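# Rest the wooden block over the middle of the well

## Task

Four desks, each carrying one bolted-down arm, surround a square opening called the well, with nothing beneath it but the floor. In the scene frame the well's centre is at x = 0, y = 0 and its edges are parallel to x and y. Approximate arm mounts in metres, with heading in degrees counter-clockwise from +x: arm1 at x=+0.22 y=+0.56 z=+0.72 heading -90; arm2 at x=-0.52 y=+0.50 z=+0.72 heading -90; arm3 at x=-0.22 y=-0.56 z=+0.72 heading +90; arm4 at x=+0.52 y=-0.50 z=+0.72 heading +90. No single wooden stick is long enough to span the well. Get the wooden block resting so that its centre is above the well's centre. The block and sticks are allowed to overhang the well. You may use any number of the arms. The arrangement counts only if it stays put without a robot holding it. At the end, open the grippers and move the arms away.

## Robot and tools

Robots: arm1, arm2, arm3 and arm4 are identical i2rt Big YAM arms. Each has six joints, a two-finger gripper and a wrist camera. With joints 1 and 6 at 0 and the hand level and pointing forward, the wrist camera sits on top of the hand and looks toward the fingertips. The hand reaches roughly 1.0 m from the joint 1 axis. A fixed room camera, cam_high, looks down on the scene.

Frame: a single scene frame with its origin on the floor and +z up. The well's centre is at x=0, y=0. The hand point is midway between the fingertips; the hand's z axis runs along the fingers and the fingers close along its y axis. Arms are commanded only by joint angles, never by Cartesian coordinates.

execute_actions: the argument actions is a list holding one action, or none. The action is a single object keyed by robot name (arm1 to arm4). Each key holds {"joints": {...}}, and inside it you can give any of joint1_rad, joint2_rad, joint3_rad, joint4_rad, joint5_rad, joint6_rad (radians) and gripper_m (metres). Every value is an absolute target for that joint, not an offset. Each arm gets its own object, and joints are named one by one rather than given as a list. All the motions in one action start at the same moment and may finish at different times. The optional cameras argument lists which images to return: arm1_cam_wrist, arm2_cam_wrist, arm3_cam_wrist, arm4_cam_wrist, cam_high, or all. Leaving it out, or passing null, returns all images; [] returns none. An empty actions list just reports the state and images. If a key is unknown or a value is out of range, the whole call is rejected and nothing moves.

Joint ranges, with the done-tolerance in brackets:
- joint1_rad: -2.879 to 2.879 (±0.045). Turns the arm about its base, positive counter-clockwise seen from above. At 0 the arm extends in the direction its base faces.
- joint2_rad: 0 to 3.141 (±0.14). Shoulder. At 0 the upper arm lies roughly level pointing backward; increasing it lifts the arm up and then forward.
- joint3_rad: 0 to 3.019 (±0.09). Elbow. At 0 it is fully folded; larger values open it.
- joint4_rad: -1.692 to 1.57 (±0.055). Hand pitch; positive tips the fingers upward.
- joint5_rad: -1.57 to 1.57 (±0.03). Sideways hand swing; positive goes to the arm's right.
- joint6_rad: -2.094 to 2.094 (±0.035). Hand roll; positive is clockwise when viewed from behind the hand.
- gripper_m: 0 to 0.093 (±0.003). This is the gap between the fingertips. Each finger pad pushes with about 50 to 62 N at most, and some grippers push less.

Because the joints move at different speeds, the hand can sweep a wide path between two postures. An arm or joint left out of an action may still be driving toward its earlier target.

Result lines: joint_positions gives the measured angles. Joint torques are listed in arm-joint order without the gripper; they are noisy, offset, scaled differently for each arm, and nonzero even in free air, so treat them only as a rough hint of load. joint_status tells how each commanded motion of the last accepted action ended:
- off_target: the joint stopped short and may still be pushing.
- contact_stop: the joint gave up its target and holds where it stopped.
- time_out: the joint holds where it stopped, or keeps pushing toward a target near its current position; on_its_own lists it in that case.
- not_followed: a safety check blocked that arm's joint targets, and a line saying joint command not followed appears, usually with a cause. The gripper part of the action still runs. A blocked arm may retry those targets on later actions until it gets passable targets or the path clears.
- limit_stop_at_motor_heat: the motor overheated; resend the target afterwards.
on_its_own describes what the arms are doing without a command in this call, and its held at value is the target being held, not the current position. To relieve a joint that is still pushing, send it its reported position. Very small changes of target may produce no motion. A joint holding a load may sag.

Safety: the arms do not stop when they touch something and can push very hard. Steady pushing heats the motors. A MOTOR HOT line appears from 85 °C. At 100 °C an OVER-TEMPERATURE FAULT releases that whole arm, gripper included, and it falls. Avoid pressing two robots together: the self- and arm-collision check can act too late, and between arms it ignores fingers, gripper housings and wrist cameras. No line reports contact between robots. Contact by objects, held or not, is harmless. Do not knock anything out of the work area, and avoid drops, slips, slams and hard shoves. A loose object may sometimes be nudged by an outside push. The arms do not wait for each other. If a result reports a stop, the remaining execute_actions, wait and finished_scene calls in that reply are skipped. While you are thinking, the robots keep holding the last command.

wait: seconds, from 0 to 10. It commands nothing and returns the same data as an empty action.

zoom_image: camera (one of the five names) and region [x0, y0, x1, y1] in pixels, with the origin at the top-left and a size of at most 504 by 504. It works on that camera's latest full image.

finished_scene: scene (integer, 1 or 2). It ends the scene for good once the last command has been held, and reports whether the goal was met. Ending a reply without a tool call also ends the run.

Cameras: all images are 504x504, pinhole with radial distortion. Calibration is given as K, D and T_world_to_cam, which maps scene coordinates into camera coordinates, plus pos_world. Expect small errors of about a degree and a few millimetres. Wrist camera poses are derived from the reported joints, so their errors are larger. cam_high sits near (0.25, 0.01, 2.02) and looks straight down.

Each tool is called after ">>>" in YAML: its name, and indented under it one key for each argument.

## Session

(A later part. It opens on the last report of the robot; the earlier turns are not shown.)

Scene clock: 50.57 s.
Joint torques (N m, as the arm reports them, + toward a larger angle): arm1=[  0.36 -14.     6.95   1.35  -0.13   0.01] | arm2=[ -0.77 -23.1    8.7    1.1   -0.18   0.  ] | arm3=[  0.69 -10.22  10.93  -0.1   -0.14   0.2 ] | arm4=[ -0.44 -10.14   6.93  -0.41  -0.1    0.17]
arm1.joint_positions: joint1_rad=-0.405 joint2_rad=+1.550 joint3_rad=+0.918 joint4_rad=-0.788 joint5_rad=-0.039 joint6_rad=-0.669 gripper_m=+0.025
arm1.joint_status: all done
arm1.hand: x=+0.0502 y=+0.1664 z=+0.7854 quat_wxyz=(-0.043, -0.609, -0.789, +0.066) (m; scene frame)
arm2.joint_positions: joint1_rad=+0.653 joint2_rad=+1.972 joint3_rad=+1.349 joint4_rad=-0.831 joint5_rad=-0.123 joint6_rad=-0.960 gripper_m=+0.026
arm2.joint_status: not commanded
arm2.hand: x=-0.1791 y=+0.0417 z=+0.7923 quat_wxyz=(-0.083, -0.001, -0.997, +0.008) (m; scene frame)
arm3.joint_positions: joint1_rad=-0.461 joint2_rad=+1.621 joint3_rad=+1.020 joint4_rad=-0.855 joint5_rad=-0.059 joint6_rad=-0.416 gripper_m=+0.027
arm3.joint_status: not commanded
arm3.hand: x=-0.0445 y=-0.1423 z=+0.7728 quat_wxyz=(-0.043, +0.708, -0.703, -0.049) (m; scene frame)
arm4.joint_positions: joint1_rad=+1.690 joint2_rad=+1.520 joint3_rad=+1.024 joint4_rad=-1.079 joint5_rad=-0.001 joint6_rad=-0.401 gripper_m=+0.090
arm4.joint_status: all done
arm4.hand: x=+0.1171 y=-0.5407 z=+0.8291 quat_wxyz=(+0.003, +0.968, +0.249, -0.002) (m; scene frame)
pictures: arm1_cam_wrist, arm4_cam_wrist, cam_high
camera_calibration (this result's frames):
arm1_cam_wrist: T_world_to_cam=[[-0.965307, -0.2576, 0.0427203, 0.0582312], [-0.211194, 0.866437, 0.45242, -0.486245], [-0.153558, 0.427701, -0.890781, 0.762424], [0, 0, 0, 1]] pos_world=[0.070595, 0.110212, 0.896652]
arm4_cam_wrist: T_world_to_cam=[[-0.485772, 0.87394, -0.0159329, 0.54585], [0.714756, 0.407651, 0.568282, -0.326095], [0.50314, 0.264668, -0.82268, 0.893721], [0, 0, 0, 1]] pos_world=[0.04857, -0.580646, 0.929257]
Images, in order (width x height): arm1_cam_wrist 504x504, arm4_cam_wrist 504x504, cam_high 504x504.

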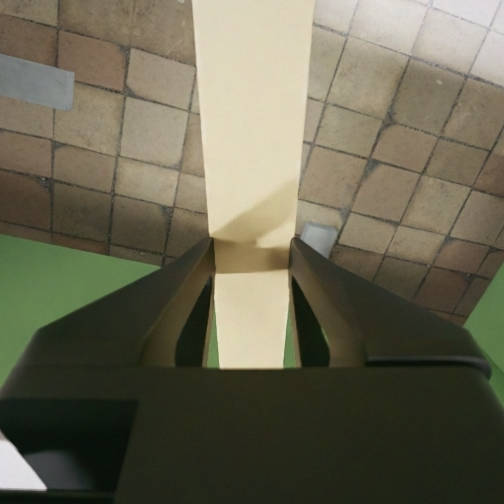

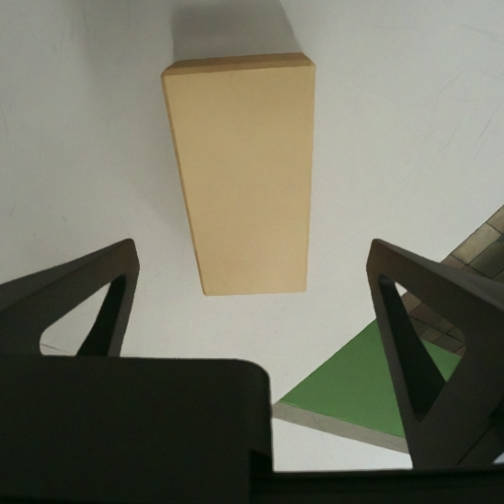

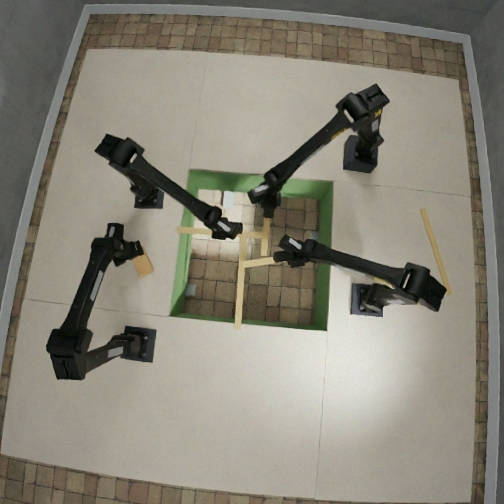

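>>> execute_actions:
  actions:
    - {"arm4": {"joints": {"joint2_rad": 1.625, "joint3_rad": 0.915, "joint4_rad": -0.845, "joint6_rad": -0.47}}, "arm1": {"joints": {"joint2_rad": 1.59}}}
  cameras: ["cam_high", "arm4_cam_wrist", "arm1_cam_wrist"]

>>> zoom_image:
  camera: "cam_high"
  region: [225, 220, 295, 290]

Scene clock: 52.73 s.
Joint torques (N m, as the arm reports them, + toward a larger angle): arm1=[  0.24 -12.29   6.79   1.26  -0.13   0.01] | arm2=[ -0.04 -23.97   8.77   1.12  -0.17  -0.04] | arm3=[  0.69 -10.26  10.94  -0.09  -0.14   0.2 ] | arm4=[ -0.41 -10.9    6.45   0.8   -0.11  -0.07]
arm1.joint_positions: joint1_rad=-0.405 joint2_rad=+1.583 joint3_rad=+0.918 joint4_rad=-0.787 joint5_rad=-0.039 joint6_rad=-0.669 gripper_m=+0.025
arm1.joint_status: all done
arm1.hand: x=+0.0516 y=+0.1691 z=+0.7719 quat_wxyz=(-0.039, -0.610, -0.790, +0.050) (m; scene frame)
arm2.joint_positions: joint1_rad=+0.653 joint2_rad=+1.972 joint3_rad=+1.349 joint4_rad=-0.831 joint5_rad=-0.123 joint6_rad=-0.960 gripper_m=+0.026
arm2.joint_status: not commanded
arm2.hand: x=-0.1791 y=+0.0417 z=+0.7923 quat_wxyz=(-0.083, -0.001, -0.997, +0.008) (m; scene frame)
arm3.joint_positions: joint1_rad=-0.461 joint2_rad=+1.621 joint3_rad=+1.020 joint4_rad=-0.855 joint5_rad=-0.059 joint6_rad=-0.416 gripper_m=+0.027
arm3.joint_status: not commanded
arm3.hand: x=-0.0445 y=-0.1423 z=+0.7728 quat_wxyz=(-0.043, +0.708, -0.703, -0.049) (m; scene frame)
arm4.joint_positions: joint1_rad=+1.690 joint2_rad=+1.633 joint3_rad=+0.902 joint4_rad=-0.862 joint5_rad=-0.001 joint6_rad=-0.459 gripper_m=+0.090
arm4.joint_status: all done
arm4.hand: x=+0.1301 y=-0.5398 z=+0.7475 quat_wxyz=(+0.004, +0.961, +0.277, +0.008) (m; scene frame)
pictures: arm1_cam_wrist, arm4_cam_wrist, cam_high
camera_calibration (this result's frames):
arm1_cam_wrist: T_world_to_cam=[[-0.965616, -0.259021, 0.0222204, 0.0769426], [-0.217713, 0.852405, 0.475402, -0.497217], [-0.14208, 0.454218, -0.879488, 0.735636], [0, 0, 0, 1]] pos_world=[0.0705657, 0.10962, 0.881652]
arm4_cam_wrist: T_world_to_cam=[[-0.535315, 0.844311, -0.024009, 0.546555], [0.679395, 0.447295, 0.581678, -0.273476], [0.501856, 0.29507, -0.813065, 0.829218], [0, 0, 0, 1]] pos_world=[0.0622289, -0.583815, 0.846405]
Images, in order (width x height): arm1_cam_wrist 504x504, arm4_cam_wrist 504x504, cam_high 504x504.

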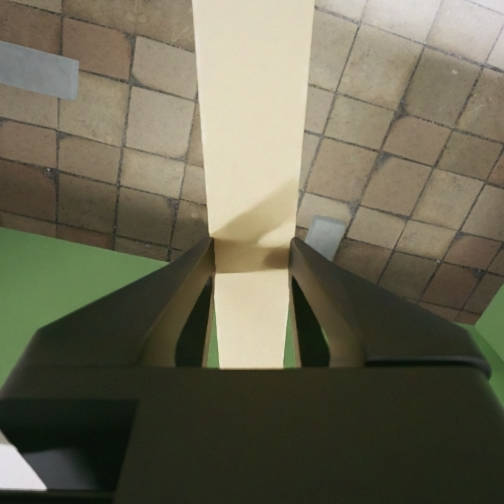

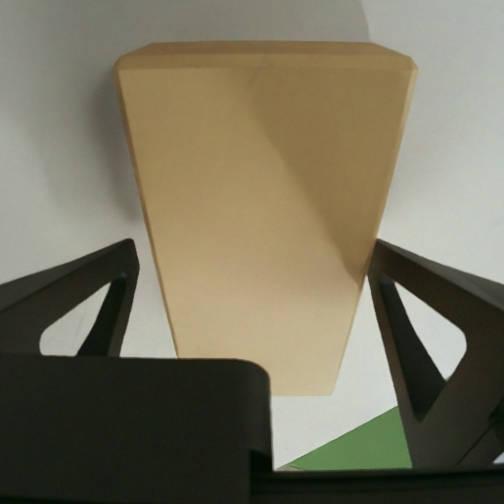

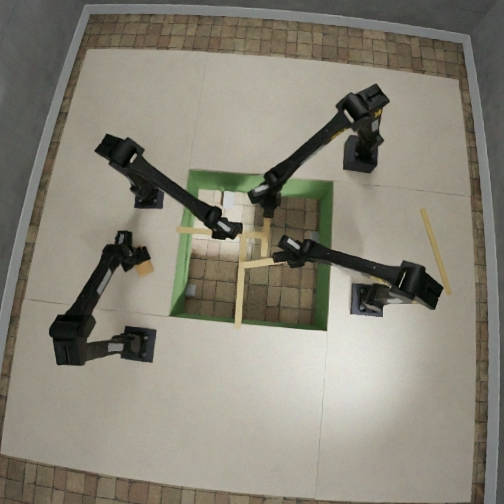

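Region (225, 220, 295, 290) of cam_high's 504x504 image, scaled by 7.200, with more detail than that image has.

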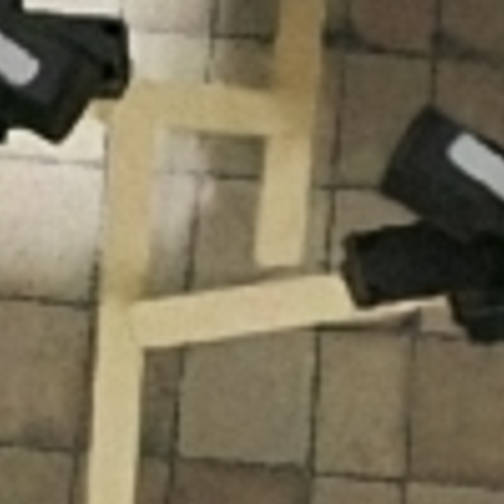

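>>> execute_actions:
  actions:
    - {"arm4": {"joints": {"joint4_rad": -0.82}}, "arm1": {"joints": {"joint2_rad": 1.6, "joint3_rad": 0.965}}}
  cameras: ["cam_high", "arm4_cam_wrist"]

>>> zoom_image:
  camera: "cam_high"
  region: [225, 220, 295, 290]

Scene clock: 54.17 s.
Joint torques (N m, as the arm reports them, + toward a larger angle): arm1=[  0.27 -11.81   9.53   1.26  -0.13   0.01] | arm2=[ -0.29 -24.26   8.75   1.18  -0.18   0.02] | arm3=[  0.67 -10.29  10.96  -0.08  -0.14   0.2 ] | arm4=[ -0.44 -10.95   6.52   0.85  -0.1   -0.04]
arm1.joint_positions: joint1_rad=-0.405 joint2_rad=+1.587 joint3_rad=+0.918 joint4_rad=-0.787 joint5_rad=-0.039 joint6_rad=-0.669 gripper_m=+0.025
arm1.joint_status: all done
arm1.hand: x=+0.0517 y=+0.1695 z=+0.7705 quat_wxyz=(-0.039, -0.610, -0.790, +0.048) (m; scene frame)
arm2.joint_positions: joint1_rad=+0.653 joint2_rad=+1.972 joint3_rad=+1.349 joint4_rad=-0.831 joint5_rad=-0.123 joint6_rad=-0.960 gripper_m=+0.026
arm2.joint_status: not commanded
arm2.hand: x=-0.1791 y=+0.0417 z=+0.7923 quat_wxyz=(-0.083, -0.001, -0.997, +0.008) (m; scene frame)
arm3.joint_positions: joint1_rad=-0.461 joint2_rad=+1.621 joint3_rad=+1.020 joint4_rad=-0.855 joint5_rad=-0.059 joint6_rad=-0.416 gripper_m=+0.027
arm3.joint_status: not commanded
arm3.hand: x=-0.0445 y=-0.1423 z=+0.7728 quat_wxyz=(-0.043, +0.708, -0.703, -0.049) (m; scene frame)
arm4.joint_positions: joint1_rad=+1.690 joint2_rad=+1.633 joint3_rad=+0.902 joint4_rad=-0.837 joint5_rad=-0.001 joint6_rad=-0.459 gripper_m=+0.090
arm4.joint_status: all done
arm4.hand: x=+0.1241 y=-0.5404 z=+0.7475 quat_wxyz=(+0.002, +0.961, +0.277, -0.005) (m; scene frame)
pictures: arm4_cam_wrist, cam_high
camera_calibration (this result's frames):
arm4_cam_wrist: T_world_to_cam=[[-0.53599, 0.844125, -0.0129411, 0.535545], [0.693405, 0.448929, 0.563607, -0.256406], [0.481564, 0.293114, -0.825942, 0.84351], [0, 0, 0, 1]] pos_world=[0.058636, -0.584203, 0.848133]
Images, in order (width x height): arm4_cam_wrist 504x504, cam_high 504x504.

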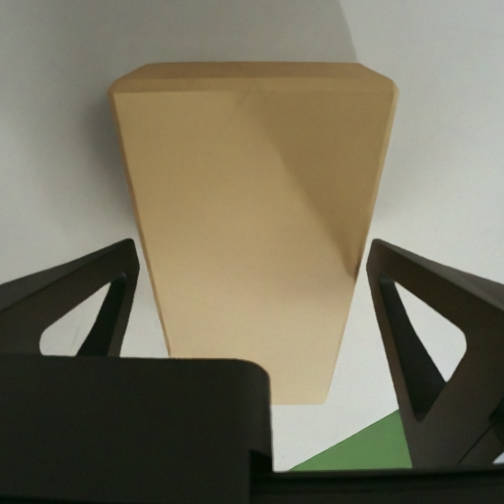

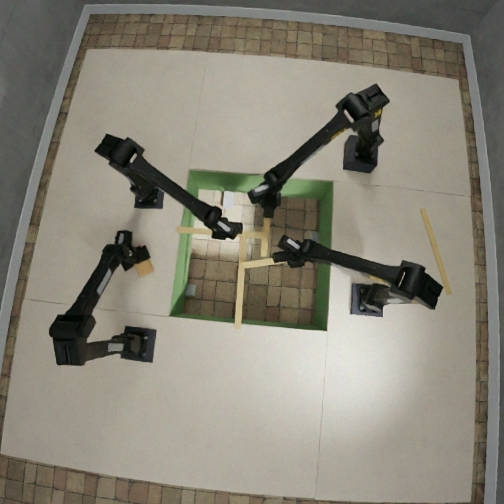

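Region (225, 220, 295, 290) of cam_high's 504x504 image, scaled by 7.200, with more detail than that image has.

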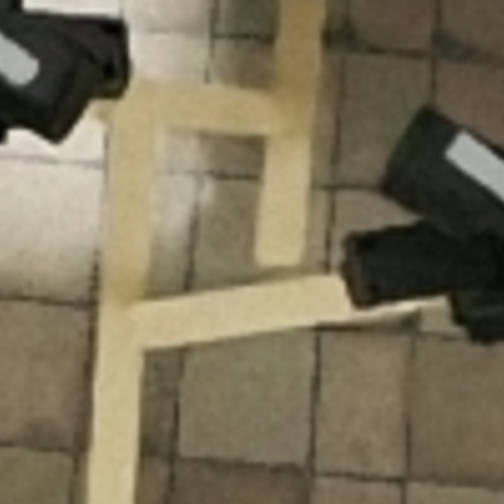

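>>> execute_actions:
  actions:
    - {"arm4": {"joints": {"gripper_m": 0.05}}, "arm1": {"joints": {"joint3_rad": 0.985}}}
  cameras: ["cam_high"]

>>> zoom_image:
  camera: "cam_high"
  region: [225, 220, 295, 290]

Scene clock: 55.40 s.
Joint torques (N m, as the arm reports them, + toward a larger angle): arm1=[  0.21 -12.09   9.68   1.29  -0.13   0.01] | arm2=[ -0.32 -24.46   8.95   1.08  -0.09   0.03] | arm3=[  0.68 -10.2   10.95  -0.09  -0.14   0.19] | arm4=[ -0.39 -10.9    6.46   0.74  -0.11  -0.04]
arm1.joint_positions: joint1_rad=-0.405 joint2_rad=+1.588 joint3_rad=+0.938 joint4_rad=-0.787 joint5_rad=-0.039 joint6_rad=-0.669 gripper_m=+0.025
arm1.joint_status: all done
arm1.hand: x=+0.0480 y=+0.1612 z=+0.7763 quat_wxyz=(-0.041, -0.609, -0.790, +0.057) (m; scene frame)
arm2.joint_positions: joint1_rad=+0.653 joint2_rad=+1.972 joint3_rad=+1.349 joint4_rad=-0.831 joint5_rad=-0.123 joint6_rad=-0.960 gripper_m=+0.026
arm2.joint_status: not commanded
arm2.hand: x=-0.1791 y=+0.0417 z=+0.7923 quat_wxyz=(-0.083, -0.001, -0.997, +0.008) (m; scene frame)
arm3.joint_positions: joint1_rad=-0.461 joint2_rad=+1.621 joint3_rad=+1.020 joint4_rad=-0.855 joint5_rad=-0.059 joint6_rad=-0.416 gripper_m=+0.027
arm3.joint_status: not commanded
arm3.hand: x=-0.0445 y=-0.1423 z=+0.7728 quat_wxyz=(-0.043, +0.708, -0.703, -0.049) (m; scene frame)
arm4.joint_positions: joint1_rad=+1.690 joint2_rad=+1.633 joint3_rad=+0.902 joint4_rad=-0.835 joint5_rad=+0.000 joint6_rad=-0.460 gripper_m=+0.069
arm4.joint_status: gripper_m off_target (ended at +0.069, target +0.050)
arm4.hand: x=+0.1236 y=-0.5404 z=+0.7477 quat_wxyz=(+0.002, +0.961, +0.278, -0.006) (m; scene frame)
pictures: cam_high
Images, in order (width x height): cam_high 504x504.

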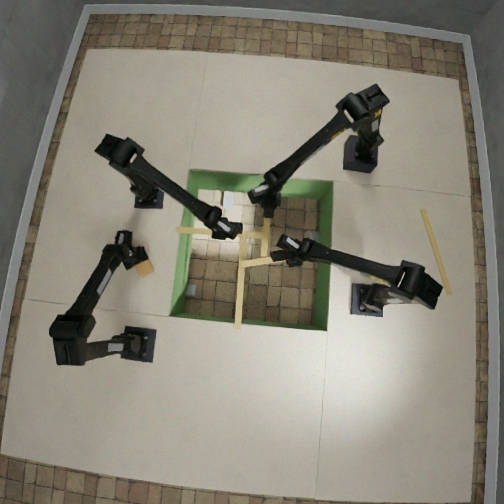

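Region (225, 220, 295, 290) of cam_high's 504x504 image, scaled by 7.200, with more detail than that image has.

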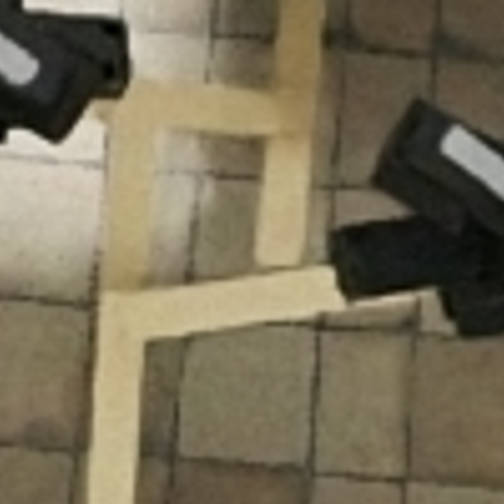

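>>> execute_actions:
  actions:
    - {"arm4": {"joints": {"joint2_rad": 1.45, "joint3_rad": 1.2, "joint4_rad": -1.32}}, "arm1": {"joints": {"joint2_rad": 1.612}}}
  cameras: ["cam_high"]

>>> zoom_image:
  camera: "cam_high"
  region: [225, 220, 295, 290]

Scene clock: 57.00 s.
Joint torques (N m, as the arm reports them, + toward a larger angle): arm1=[  0.27 -12.23   9.6    1.28  -0.13   0.01] | arm2=[ -0.3  -23.88   8.9    1.15  -0.15  -0.03] | arm3=[  0.65 -10.18  10.95  -0.08  -0.14   0.2 ] | arm4=[-0.27 -9.26  8.41 -0.45 -0.11 -0.04]
arm1.joint_positions: joint1_rad=-0.405 joint2_rad=+1.600 joint3_rad=+0.938 joint4_rad=-0.787 joint5_rad=-0.039 joint6_rad=-0.669 gripper_m=+0.025
arm1.joint_status: all done
arm1.hand: x=+0.0486 y=+0.1624 z=+0.7712 quat_wxyz=(-0.040, -0.609, -0.790, +0.051) (m; scene frame)
arm2.joint_positions: joint1_rad=+0.653 joint2_rad=+1.972 joint3_rad=+1.349 joint4_rad=-0.831 joint5_rad=-0.123 joint6_rad=-0.960 gripper_m=+0.026
arm2.joint_status: not commanded
arm2.hand: x=-0.1791 y=+0.0417 z=+0.7923 quat_wxyz=(-0.083, -0.001, -0.997, +0.008) (m; scene frame)
arm3.joint_positions: joint1_rad=-0.461 joint2_rad=+1.621 joint3_rad=+1.020 joint4_rad=-0.855 joint5_rad=-0.059 joint6_rad=-0.416 gripper_m=+0.027
arm3.joint_status: not commanded
arm3.hand: x=-0.0445 y=-0.1423 z=+0.7728 quat_wxyz=(-0.043, +0.708, -0.703, -0.049) (m; scene frame)
arm4.joint_positions: joint1_rad=+1.690 joint2_rad=+1.448 joint3_rad=+1.185 joint4_rad=-1.304 joint5_rad=+0.000 joint6_rad=-0.460 gripper_m=+0.069
arm4.joint_status: all done
arm4.hand: x=+0.1107 y=-0.5409 z=+0.9139 quat_wxyz=(+0.002, +0.961, +0.278, -0.005) (m; scene frame)
pictures: cam_high
Images, in order (width x height): cam_high 504x504.

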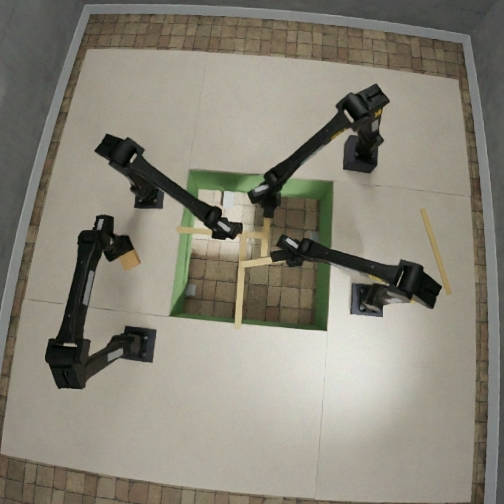

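Region (225, 220, 295, 290) of cam_high's 504x504 image, scaled by 7.200, with more detail than that image has.

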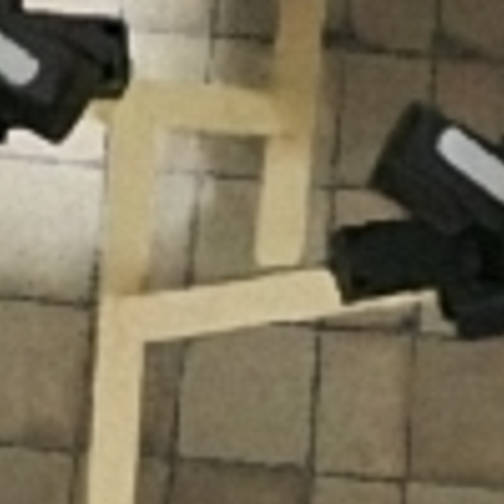

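>>> execute_actions:
  actions:
    - {"arm4": {"joints": {"joint1_rad": 1.1, "joint6_rad": -0.77}}, "arm1": {"joints": {"joint6_rad": -0.53}}}
  cameras: ["cam_high"]

>>> zoom_image:
  camera: "cam_high"
  region: [225, 220, 295, 290]

Scene clock: 58.57 s.
Joint torques (N m, as the arm reports them, + toward a larger angle): arm1=[  0.25 -12.25   9.6    1.28  -0.12   0.05] | arm2=[ -0.34 -23.93   8.85   1.29  -0.19  -0.06] | arm3=[  0.66 -10.2   10.93  -0.08  -0.14   0.2 ] | arm4=[ 0.63 -9.69  8.35 -0.43 -0.21 -0.05]
arm1.joint_positions: joint1_rad=-0.405 joint2_rad=+1.600 joint3_rad=+0.938 joint4_rad=-0.787 joint5_rad=-0.039 joint6_rad=-0.543 gripper_m=+0.025
arm1.joint_status: all done
arm1.hand: x=+0.0486 y=+0.1624 z=+0.7712 quat_wxyz=(-0.043, -0.658, -0.750, +0.048) (m; scene frame)
arm2.joint_positions: joint1_rad=+0.653 joint2_rad=+1.972 joint3_rad=+1.349 joint4_rad=-0.831 joint5_rad=-0.123 joint6_rad=-0.960 gripper_m=+0.026
arm2.joint_status: not commanded
arm2.hand: x=-0.1791 y=+0.0417 z=+0.7923 quat_wxyz=(-0.083, -0.001, -0.997, +0.008) (m; scene frame)
arm3.joint_positions: joint1_rad=-0.461 joint2_rad=+1.621 joint3_rad=+1.020 joint4_rad=-0.855 joint5_rad=-0.059 joint6_rad=-0.416 gripper_m=+0.027
arm3.joint_status: not commanded
arm3.hand: x=-0.0445 y=-0.1423 z=+0.7728 quat_wxyz=(-0.043, +0.708, -0.703, -0.049) (m; scene frame)
arm4.joint_positions: joint1_rad=+1.093 joint2_rad=+1.448 joint3_rad=+1.185 joint4_rad=-1.304 joint5_rad=+0.001 joint6_rad=-0.759 gripper_m=+0.069
arm4.joint_status: all done
arm4.hand: x=+0.1583 y=-0.3026 z=+0.9123 quat_wxyz=(+0.001, +0.991, +0.131, -0.004) (m; scene frame)
pictures: cam_high
Images, in order (width x height): cam_high 504x504.

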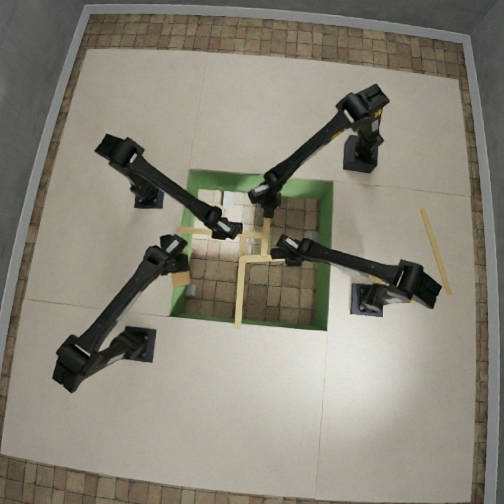

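Region (225, 220, 295, 290) of cam_high's 504x504 image, scaled by 7.200, with more detail than that image has.

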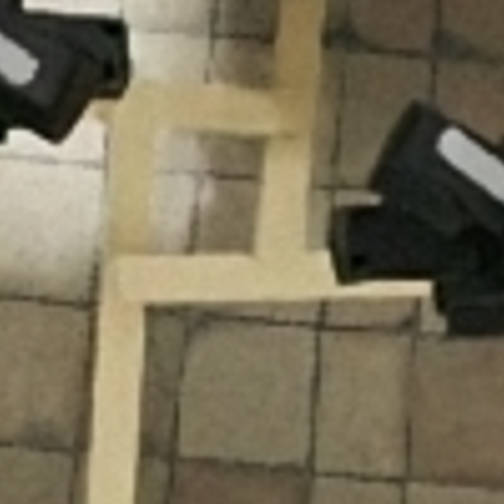

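>>> execute_actions:
  actions:
    - {"arm1": {"joints": {"joint6_rad": -0.385}}}
  cameras: ["cam_high", "arm1_cam_wrist"]

>>> zoom_image:
  camera: "cam_high"
  region: [225, 220, 295, 290]

>>> zoom_image:
  camera: "cam_high"
  region: [270, 210, 360, 300]

Scene clock: 59.83 s.
Joint torques (N m, as the arm reports them, + toward a larger angle): arm1=[  0.25 -12.22   9.61   1.27  -0.11   0.07] | arm2=[ -0.8  -23.63   8.92   1.15  -0.2   -0.02] | arm3=[  0.65 -10.26  10.95  -0.09  -0.14   0.19] | arm4=[ 0.55 -9.6   8.35 -0.41 -0.19 -0.05]
arm1.joint_positions: joint1_rad=-0.405 joint2_rad=+1.600 joint3_rad=+0.938 joint4_rad=-0.787 joint5_rad=-0.039 joint6_rad=-0.399 gripper_m=+0.025
arm1.joint_status: all done
arm1.hand: x=+0.0486 y=+0.1624 z=+0.7712 quat_wxyz=(-0.046, -0.711, -0.701, +0.045) (m; scene frame)
arm2.joint_positions: joint1_rad=+0.653 joint2_rad=+1.972 joint3_rad=+1.349 joint4_rad=-0.831 joint5_rad=-0.123 joint6_rad=-0.960 gripper_m=+0.026
arm2.joint_status: not commanded
arm2.hand: x=-0.1791 y=+0.0417 z=+0.7923 quat_wxyz=(-0.083, -0.001, -0.997, +0.008) (m; scene frame)
arm3.joint_positions: joint1_rad=-0.461 joint2_rad=+1.621 joint3_rad=+1.020 joint4_rad=-0.855 joint5_rad=-0.059 joint6_rad=-0.416 gripper_m=+0.027
arm3.joint_status: not commanded
arm3.hand: x=-0.0445 y=-0.1423 z=+0.7728 quat_wxyz=(-0.043, +0.708, -0.703, -0.049) (m; scene frame)
arm4.joint_positions: joint1_rad=+1.093 joint2_rad=+1.448 joint3_rad=+1.185 joint4_rad=-1.304 joint5_rad=+0.001 joint6_rad=-0.759 gripper_m=+0.069
arm4.joint_status: not commanded
arm4.hand: x=+0.1583 y=-0.3026 z=+0.9123 quat_wxyz=(+0.001, +0.991, +0.132, -0.004) (m; scene frame)
pictures: arm1_cam_wrist, cam_high
camera_calibration (this result's frames):
arm1_cam_wrist: T_world_to_cam=[[-0.999917, 0.00664161, -0.0110261, 0.0565139], [0.000672777, 0.882397, 0.470505, -0.503472], [0.0128543, 0.470458, -0.882329, 0.729694], [0, 0, 0, 1]] pos_world=[0.0474683, 0.100597, 0.88134]
Images, in order (width x height): arm1_cam_wrist 504x504, cam_high 504x504.

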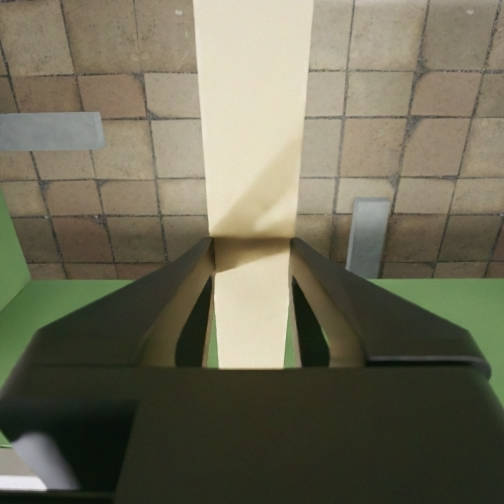

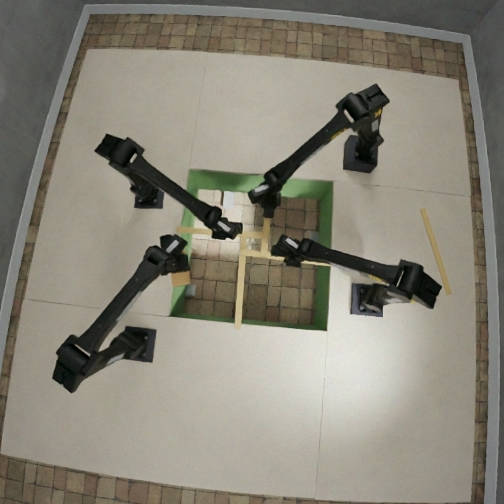

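Region (225, 220, 295, 290) of cam_high's 504x504 image, scaled by 7.200, with more detail than that image has.

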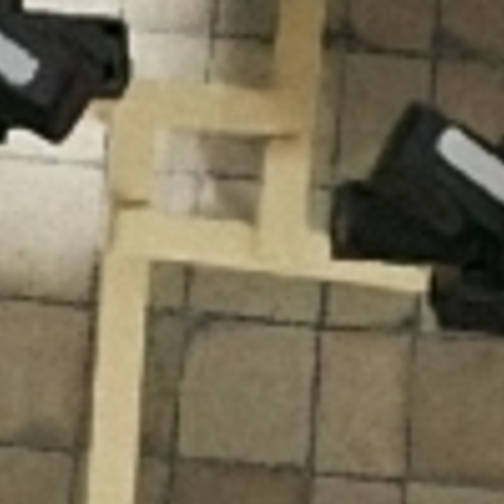

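Region (270, 210, 360, 300) of cam_high's 504x504 image, scaled by 5.600, with more detail than that image has.

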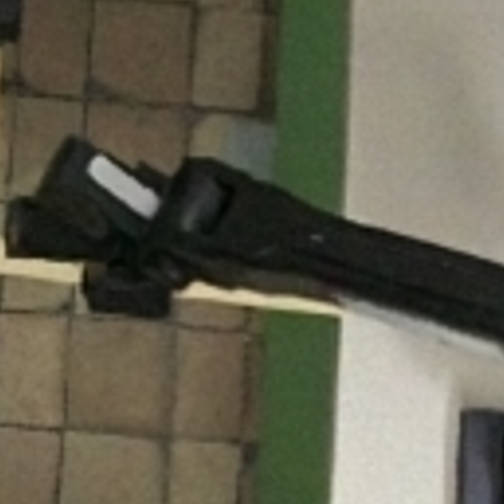

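>>> execute_actions:
  actions:
    - {"arm1": {"joints": {"joint2_rad": 1.626}}}
  cameras: ["cam_high"]

>>> zoom_image:
  camera: "cam_high"
  region: [225, 220, 295, 290]

Scene clock: 61.03 s.
Joint torques (N m, as the arm reports them, + toward a larger angle): arm1=[  0.25 -12.42   9.51   1.26  -0.11   0.02] | arm2=[ -0.79 -23.92   8.95   1.24  -0.14  -0.01] | arm3=[  0.64 -10.2   10.94  -0.09  -0.14   0.2 ] | arm4=[ 0.57 -9.45  8.3  -0.44 -0.2  -0.04]
arm1.joint_positions: joint1_rad=-0.405 joint2_rad=+1.615 joint3_rad=+0.938 joint4_rad=-0.787 joint5_rad=-0.039 joint6_rad=-0.396 gripper_m=+0.025
arm1.joint_status: all done
arm1.hand: x=+0.0493 y=+0.1638 z=+0.7652 quat_wxyz=(-0.044, -0.712, -0.700, +0.038) (m; scene frame)
arm2.joint_positions: joint1_rad=+0.653 joint2_rad=+1.972 joint3_rad=+1.349 joint4_rad=-0.831 joint5_rad=-0.123 joint6_rad=-0.960 gripper_m=+0.026
arm2.joint_status: not commanded
arm2.hand: x=-0.1791 y=+0.0417 z=+0.7923 quat_wxyz=(-0.083, -0.001, -0.997, +0.008) (m; scene frame)
arm3.joint_positions: joint1_rad=-0.461 joint2_rad=+1.621 joint3_rad=+1.020 joint4_rad=-0.855 joint5_rad=-0.059 joint6_rad=-0.416 gripper_m=+0.027
arm3.joint_status: not commanded
arm3.hand: x=-0.0445 y=-0.1423 z=+0.7728 quat_wxyz=(-0.043, +0.708, -0.703, -0.049) (m; scene frame)
arm4.joint_positions: joint1_rad=+1.093 joint2_rad=+1.448 joint3_rad=+1.185 joint4_rad=-1.304 joint5_rad=+0.001 joint6_rad=-0.759 gripper_m=+0.069
arm4.joint_status: not commanded
arm4.hand: x=+0.1583 y=-0.3026 z=+0.9123 quat_wxyz=(+0.001, +0.991, +0.132, -0.004) (m; scene frame)
pictures: cam_high
Images, in order (width x height): cam_high 504x504.

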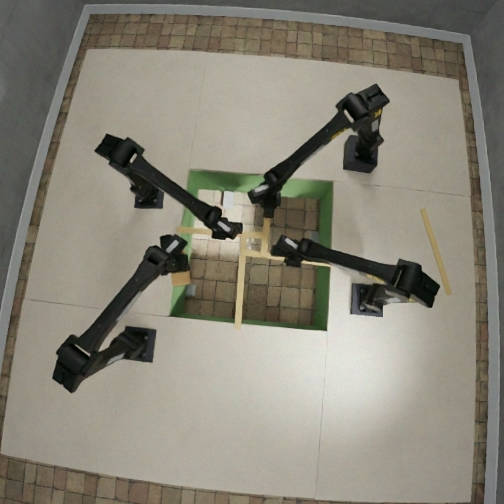

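Region (225, 220, 295, 290) of cam_high's 504x504 image, scaled by 7.200, with more detail than that image has.

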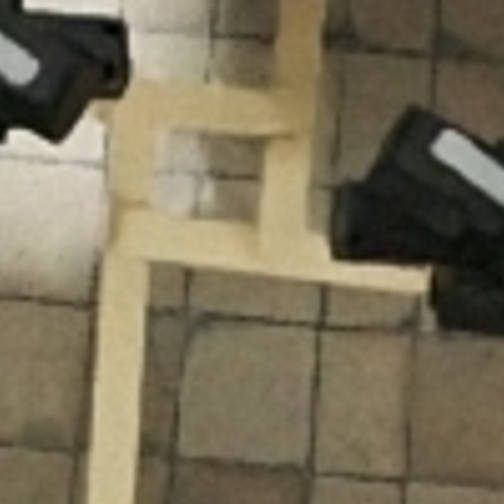

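>>> execute_actions:
  actions:
    - {"arm1": {"joints": {"gripper_m": 0.034}}, "arm3": {"joints": {"gripper_m": 0.034}}}
  cameras: ["cam_high", "arm1_cam_wrist", "arm2_cam_wrist"]

>>> zoom_image:
  camera: "cam_high"
  region: [225, 220, 295, 290]

Scene clock: 62.53 s.
Joint torques (N m, as the arm reports them, + toward a larger angle): arm1=[  0.25 -12.61   9.54   1.27  -0.11   0.02] | arm2=[  0.14 -24.61   8.69   1.27  -0.22   0.  ] | arm3=[  0.66 -10.28  10.94  -0.08  -0.14   0.2 ] | arm4=[ 0.42 -9.58  8.34 -0.39 -0.19 -0.06]
arm1.joint_positions: joint1_rad=-0.405 joint2_rad=+1.615 joint3_rad=+0.938 joint4_rad=-0.787 joint5_rad=-0.039 joint6_rad=-0.396 gripper_m=+0.034
arm1.joint_status: all done
arm1.hand: x=+0.0493 y=+0.1638 z=+0.7652 quat_wxyz=(-0.044, -0.712, -0.700, +0.038) (m; scene frame)
arm2.joint_positions: joint1_rad=+0.653 joint2_rad=+1.972 joint3_rad=+1.349 joint4_rad=-0.831 joint5_rad=-0.122 joint6_rad=-0.960 gripper_m=+0.026
arm2.joint_status: not commanded
arm2.hand: x=-0.1792 y=+0.0417 z=+0.7923 quat_wxyz=(-0.083, +0.000, -0.997, +0.008) (m; scene frame)
arm3.joint_positions: joint1_rad=-0.461 joint2_rad=+1.621 joint3_rad=+1.020 joint4_rad=-0.855 joint5_rad=-0.059 joint6_rad=-0.416 gripper_m=+0.034
arm3.joint_status: all done
arm3.hand: x=-0.0445 y=-0.1423 z=+0.7728 quat_wxyz=(-0.043, +0.708, -0.703, -0.049) (m; scene frame)
arm4.joint_positions: joint1_rad=+1.093 joint2_rad=+1.448 joint3_rad=+1.185 joint4_rad=-1.304 joint5_rad=+0.001 joint6_rad=-0.759 gripper_m=+0.069
arm4.joint_status: not commanded
arm4.hand: x=+0.1583 y=-0.3026 z=+0.9123 quat_wxyz=(+0.001, +0.991, +0.132, -0.004) (m; scene frame)
pictures: arm1_cam_wrist, arm2_cam_wrist, cam_high
camera_calibration (this result's frames):
arm1_cam_wrist: T_world_to_cam=[[-0.999815, 0.00889553, -0.017032, 0.0613611], [-0.00041947, 0.876072, 0.482181, -0.509754], [0.0192105, 0.482099, -0.875906, 0.716673], [0, 0, 0, 1]] pos_world=[0.0473682, 0.100528, 0.874577]
arm2_cam_wrist: T_world_to_cam=[[-0.00122833, -0.99995, 0.00993921, 0.0353337], [-0.903377, 0.00537198, 0.428813, -0.495973], [-0.428845, -0.00845213, -0.903339, 0.757738], [0, 0, 0, 1]] pos_world=[-0.123055, 0.0444008, 0.896823]
Images, in order (width x height): arm1_cam_wrist 504x504, arm2_cam_wrist 504x504, cam_high 504x504.

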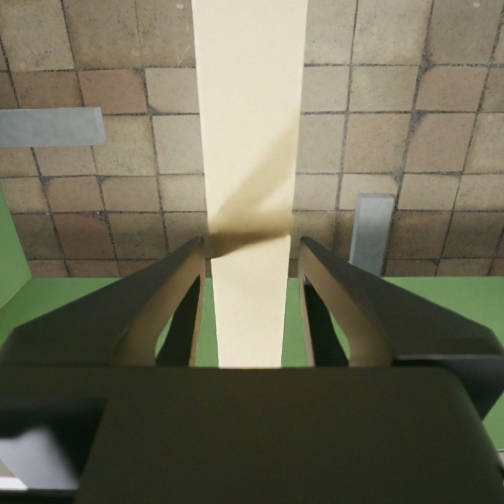

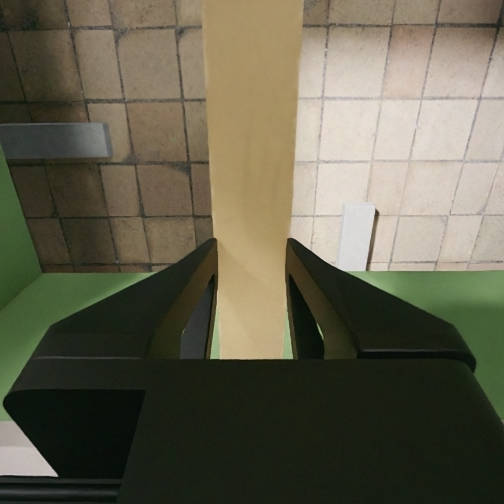

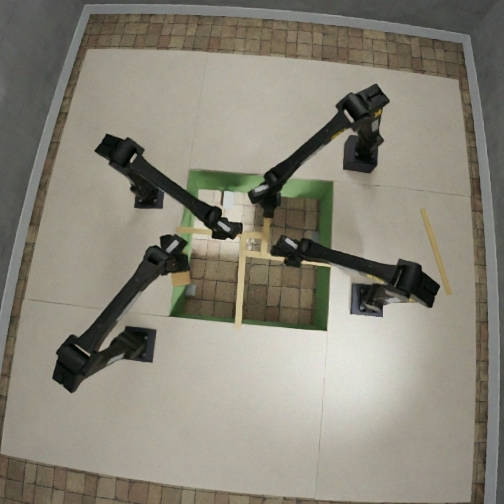

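Region (225, 220, 295, 290) of cam_high's 504x504 image, scaled by 7.200, with more detail than that image has.

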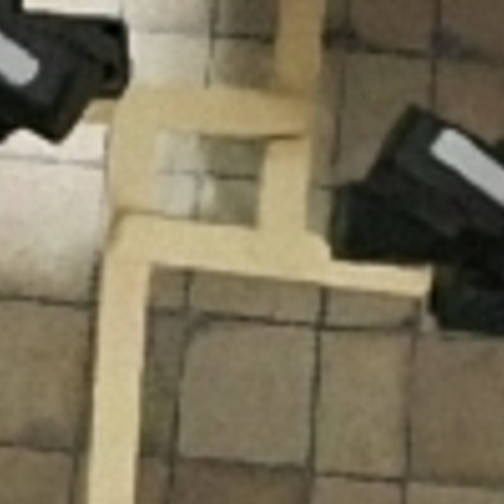

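>>> execute_actions:
  actions:
    - {"arm2": {"joints": {"joint2_rad": 2.03, "joint4_rad": -0.8}}}
  cameras: ["cam_high", "arm2_cam_wrist"]

>>> zoom_image:
  camera: "cam_high"
  region: [170, 170, 340, 340]

Scene clock: 64.17 s.
Joint torques (N m, as the arm reports them, + toward a larger angle): arm1=[  0.26 -12.38   9.52   1.25  -0.11   0.02] | arm2=[ -0.57 -20.34   8.49   1.41  -0.21  -0.01] | arm3=[  0.67 -10.21  10.95  -0.09  -0.14   0.2 ] | arm4=[ 0.52 -9.71  8.34 -0.45 -0.21 -0.05]
arm1.joint_positions: joint1_rad=-0.405 joint2_rad=+1.615 joint3_rad=+0.938 joint4_rad=-0.787 joint5_rad=-0.039 joint6_rad=-0.396 gripper_m=+0.034
arm1.joint_status: not commanded
arm1.hand: x=+0.0493 y=+0.1638 z=+0.7652 quat_wxyz=(-0.044, -0.712, -0.700, +0.038) (m; scene frame)
arm2.joint_positions: joint1_rad=+0.653 joint2_rad=+2.004 joint3_rad=+1.349 joint4_rad=-0.817 joint5_rad=-0.122 joint6_rad=-0.961 gripper_m=+0.026
arm2.joint_status: all done
arm2.hand: x=-0.1801 y=+0.0431 z=+0.7747 quat_wxyz=(-0.077, -0.001, -0.997, +0.000) (m; scene frame)
arm3.joint_positions: joint1_rad=-0.461 joint2_rad=+1.621 joint3_rad=+1.020 joint4_rad=-0.855 joint5_rad=-0.059 joint6_rad=-0.416 gripper_m=+0.034
arm3.joint_status: not commanded
arm3.hand: x=-0.0445 y=-0.1423 z=+0.7728 quat_wxyz=(-0.043, +0.708, -0.703, -0.049) (m; scene frame)
arm4.joint_positions: joint1_rad=+1.093 joint2_rad=+1.448 joint3_rad=+1.185 joint4_rad=-1.304 joint5_rad=+0.001 joint6_rad=-0.759 gripper_m=+0.069
arm4.joint_status: not commanded
arm4.hand: x=+0.1583 y=-0.3026 z=+0.9123 quat_wxyz=(+0.001, +0.991, +0.132, -0.004) (m; scene frame)
pictures: arm2_cam_wrist, cam_high
camera_calibration (this result's frames):
arm2_cam_wrist: T_world_to_cam=[[-0.000364898, -0.999986, -0.00532238, 0.0489567], [-0.898777, -0.00200541, 0.438402, -0.49554], [-0.438406, 0.0049436, -0.898763, 0.735612], [0, 0, 0, 1]] pos_world=[-0.122865, 0.0443257, 0.878647]
Images, in order (width x height): arm2_cam_wrist 504x504, cam_high 504x504.

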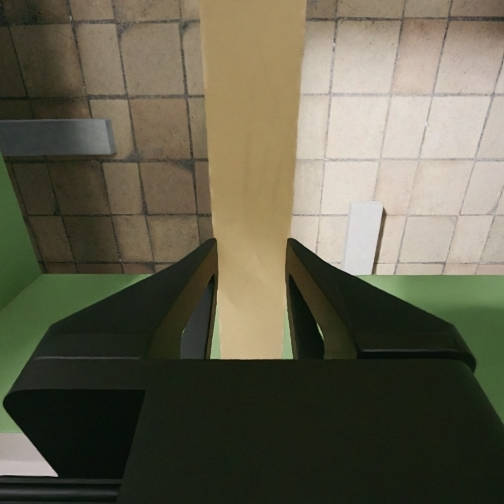

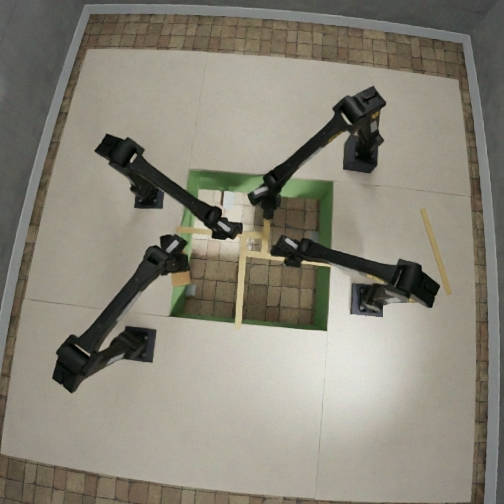

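Region (170, 170, 340, 340) of cam_high's 504x504 image, scaled by 2.965, with more detail than that image has.

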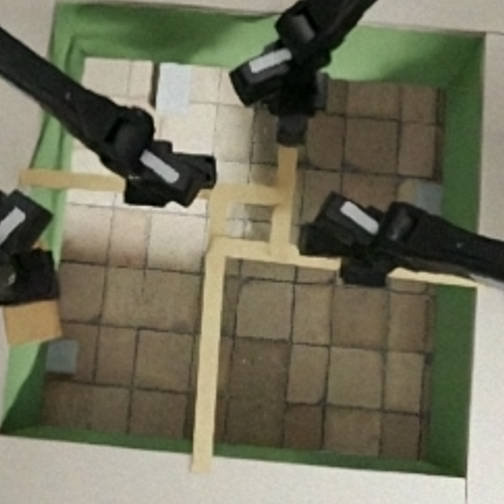

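>>> execute_actions:
  actions:
    - {"arm2": {"joints": {"joint2_rad": 2.048, "joint4_rad": -0.788}}}
  cameras: ["cam_high", "arm2_cam_wrist"]

>>> zoom_image:
  camera: "cam_high"
  region: [170, 170, 340, 340]

Scene clock: 65.00 s.
Joint torques (N m, as the arm reports them, + toward a larger angle): arm1=[  0.24 -12.36   9.53   1.27  -0.11   0.02] | arm2=[ -0.53 -19.04   8.44   1.44  -0.19  -0.03] | arm3=[  0.71 -10.16  10.94  -0.08  -0.14   0.2 ] | arm4=[ 0.49 -9.6   8.31 -0.39 -0.2  -0.05]
arm1.joint_positions: joint1_rad=-0.405 joint2_rad=+1.615 joint3_rad=+0.938 joint4_rad=-0.787 joint5_rad=-0.039 joint6_rad=-0.396 gripper_m=+0.034
arm1.joint_status: not commanded
arm1.hand: x=+0.0493 y=+0.1638 z=+0.7652 quat_wxyz=(-0.044, -0.712, -0.700, +0.038) (m; scene frame)
arm2.joint_positions: joint1_rad=+0.653 joint2_rad=+2.016 joint3_rad=+1.349 joint4_rad=-0.804 joint5_rad=-0.122 joint6_rad=-0.961 gripper_m=+0.026
arm2.joint_status: all done
arm2.hand: x=-0.1795 y=+0.0423 z=+0.7685 quat_wxyz=(-0.078, +0.000, -0.997, +0.001) (m; scene frame)
arm3.joint_positions: joint1_rad=-0.461 joint2_rad=+1.621 joint3_rad=+1.020 joint4_rad=-0.855 joint5_rad=-0.059 joint6_rad=-0.416 gripper_m=+0.034
arm3.joint_status: not commanded
arm3.hand: x=-0.0445 y=-0.1423 z=+0.7728 quat_wxyz=(-0.043, +0.708, -0.703, -0.049) (m; scene frame)
arm4.joint_positions: joint1_rad=+1.093 joint2_rad=+1.448 joint3_rad=+1.185 joint4_rad=-1.304 joint5_rad=+0.001 joint6_rad=-0.759 gripper_m=+0.069
arm4.joint_status: not commanded
arm4.hand: x=+0.1583 y=-0.3026 z=+0.9123 quat_wxyz=(+0.001, +0.991, +0.132, -0.004) (m; scene frame)
pictures: arm2_cam_wrist, cam_high
camera_calibration (this result's frames):
arm2_cam_wrist: T_world_to_cam=[[0.0000106446, -0.999989, -0.00463529, 0.0476029], [-0.898966, -0.00203992, 0.438014, -0.491999], [-0.438019, 0.00416231, -0.898956, 0.730579], [0, 0, 0, 1]] pos_world=[-0.122283, 0.0435578, 0.872481]
Images, in order (width x height): arm2_cam_wrist 504x504, cam_high 504x504.

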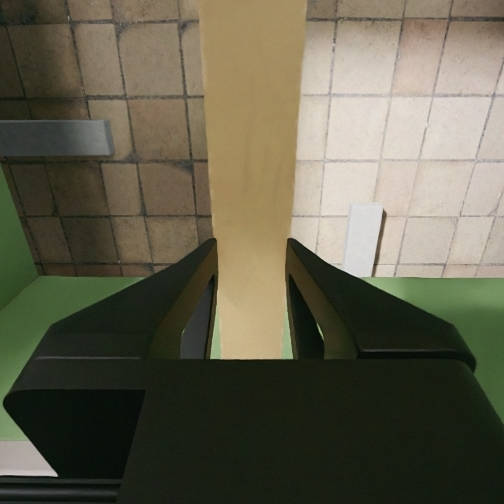

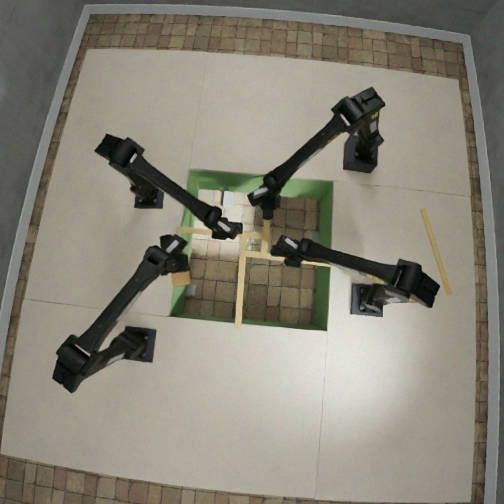

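Region (170, 170, 340, 340) of cam_high's 504x504 image, scaled by 2.965, with more detail than that image has.

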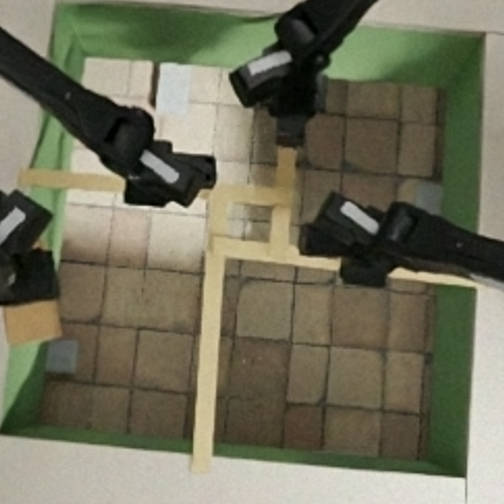

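>>> execute_actions:
  actions:
    - {"arm2": {"joints": {"gripper_m": 0.036}}}
  cameras: ["cam_high", "arm2_cam_wrist"]

>>> zoom_image:
  camera: "cam_high"
  region: [170, 170, 340, 340]

Scene clock: 65.83 s.
Joint torques (N m, as the arm reports them, + toward a larger angle): arm1=[  0.27 -12.36   9.53   1.25  -0.11   0.02] | arm2=[ -1.03 -19.49   8.59   1.54  -0.21   0.  ] | arm3=[  0.73 -10.21  10.94  -0.08  -0.14   0.2 ] | arm4=[ 0.46 -9.63  8.34 -0.42 -0.19 -0.05]
arm1.joint_positions: joint1_rad=-0.405 joint2_rad=+1.615 joint3_rad=+0.938 joint4_rad=-0.787 joint5_rad=-0.039 joint6_rad=-0.396 gripper_m=+0.034
arm1.joint_status: not commanded
arm1.hand: x=+0.0493 y=+0.1638 z=+0.7652 quat_wxyz=(-0.044, -0.712, -0.700, +0.038) (m; scene frame)
arm2.joint_positions: joint1_rad=+0.653 joint2_rad=+2.016 joint3_rad=+1.349 joint4_rad=-0.804 joint5_rad=-0.122 joint6_rad=-0.961 gripper_m=+0.036
arm2.joint_status: all done
arm2.hand: x=-0.1795 y=+0.0423 z=+0.7685 quat_wxyz=(-0.078, +0.000, -0.997, +0.001) (m; scene frame)
arm3.joint_positions: joint1_rad=-0.461 joint2_rad=+1.621 joint3_rad=+1.020 joint4_rad=-0.855 joint5_rad=-0.059 joint6_rad=-0.416 gripper_m=+0.034
arm3.joint_status: not commanded
arm3.hand: x=-0.0445 y=-0.1423 z=+0.7728 quat_wxyz=(-0.043, +0.708, -0.703, -0.049) (m; scene frame)
arm4.joint_positions: joint1_rad=+1.093 joint2_rad=+1.448 joint3_rad=+1.185 joint4_rad=-1.304 joint5_rad=+0.001 joint6_rad=-0.759 gripper_m=+0.069
arm4.joint_status: not commanded
arm4.hand: x=+0.1583 y=-0.3026 z=+0.9123 quat_wxyz=(+0.001, +0.991, +0.132, -0.004) (m; scene frame)
pictures: arm2_cam_wrist, cam_high
camera_calibration (this result's frames):
arm2_cam_wrist: T_world_to_cam=[[0.0000106446, -0.999989, -0.00463529, 0.0476029], [-0.898966, -0.00203992, 0.438014, -0.491999], [-0.438019, 0.00416231, -0.898956, 0.730579], [0, 0, 0, 1]] pos_world=[-0.122283, 0.0435578, 0.872481]
Images, in order (width x height): arm2_cam_wrist 504x504, cam_high 504x504.

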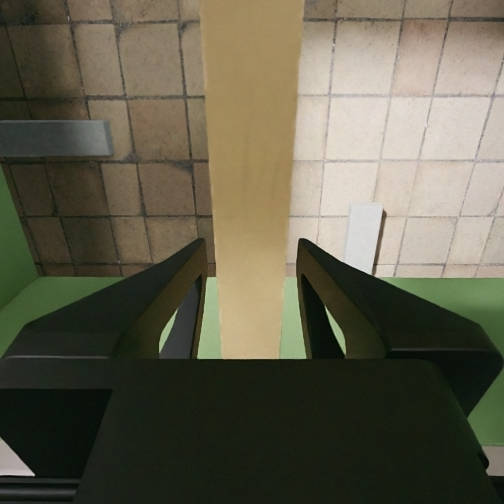

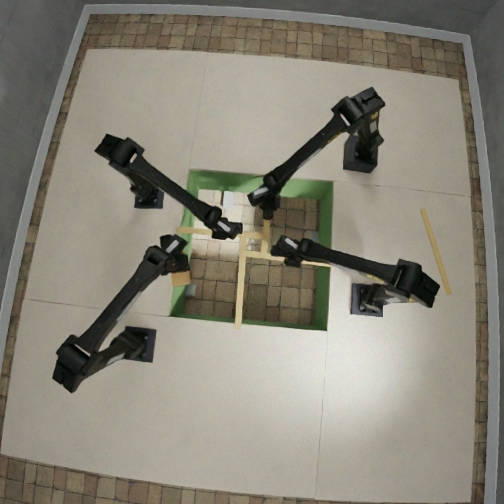

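Region (170, 170, 340, 340) of cam_high's 504x504 image, scaled by 2.965, with more detail than that image has.

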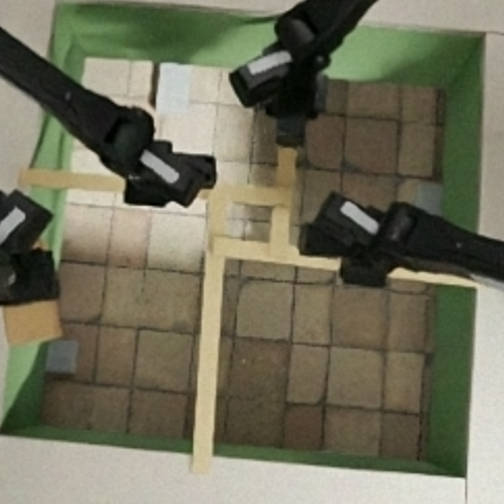

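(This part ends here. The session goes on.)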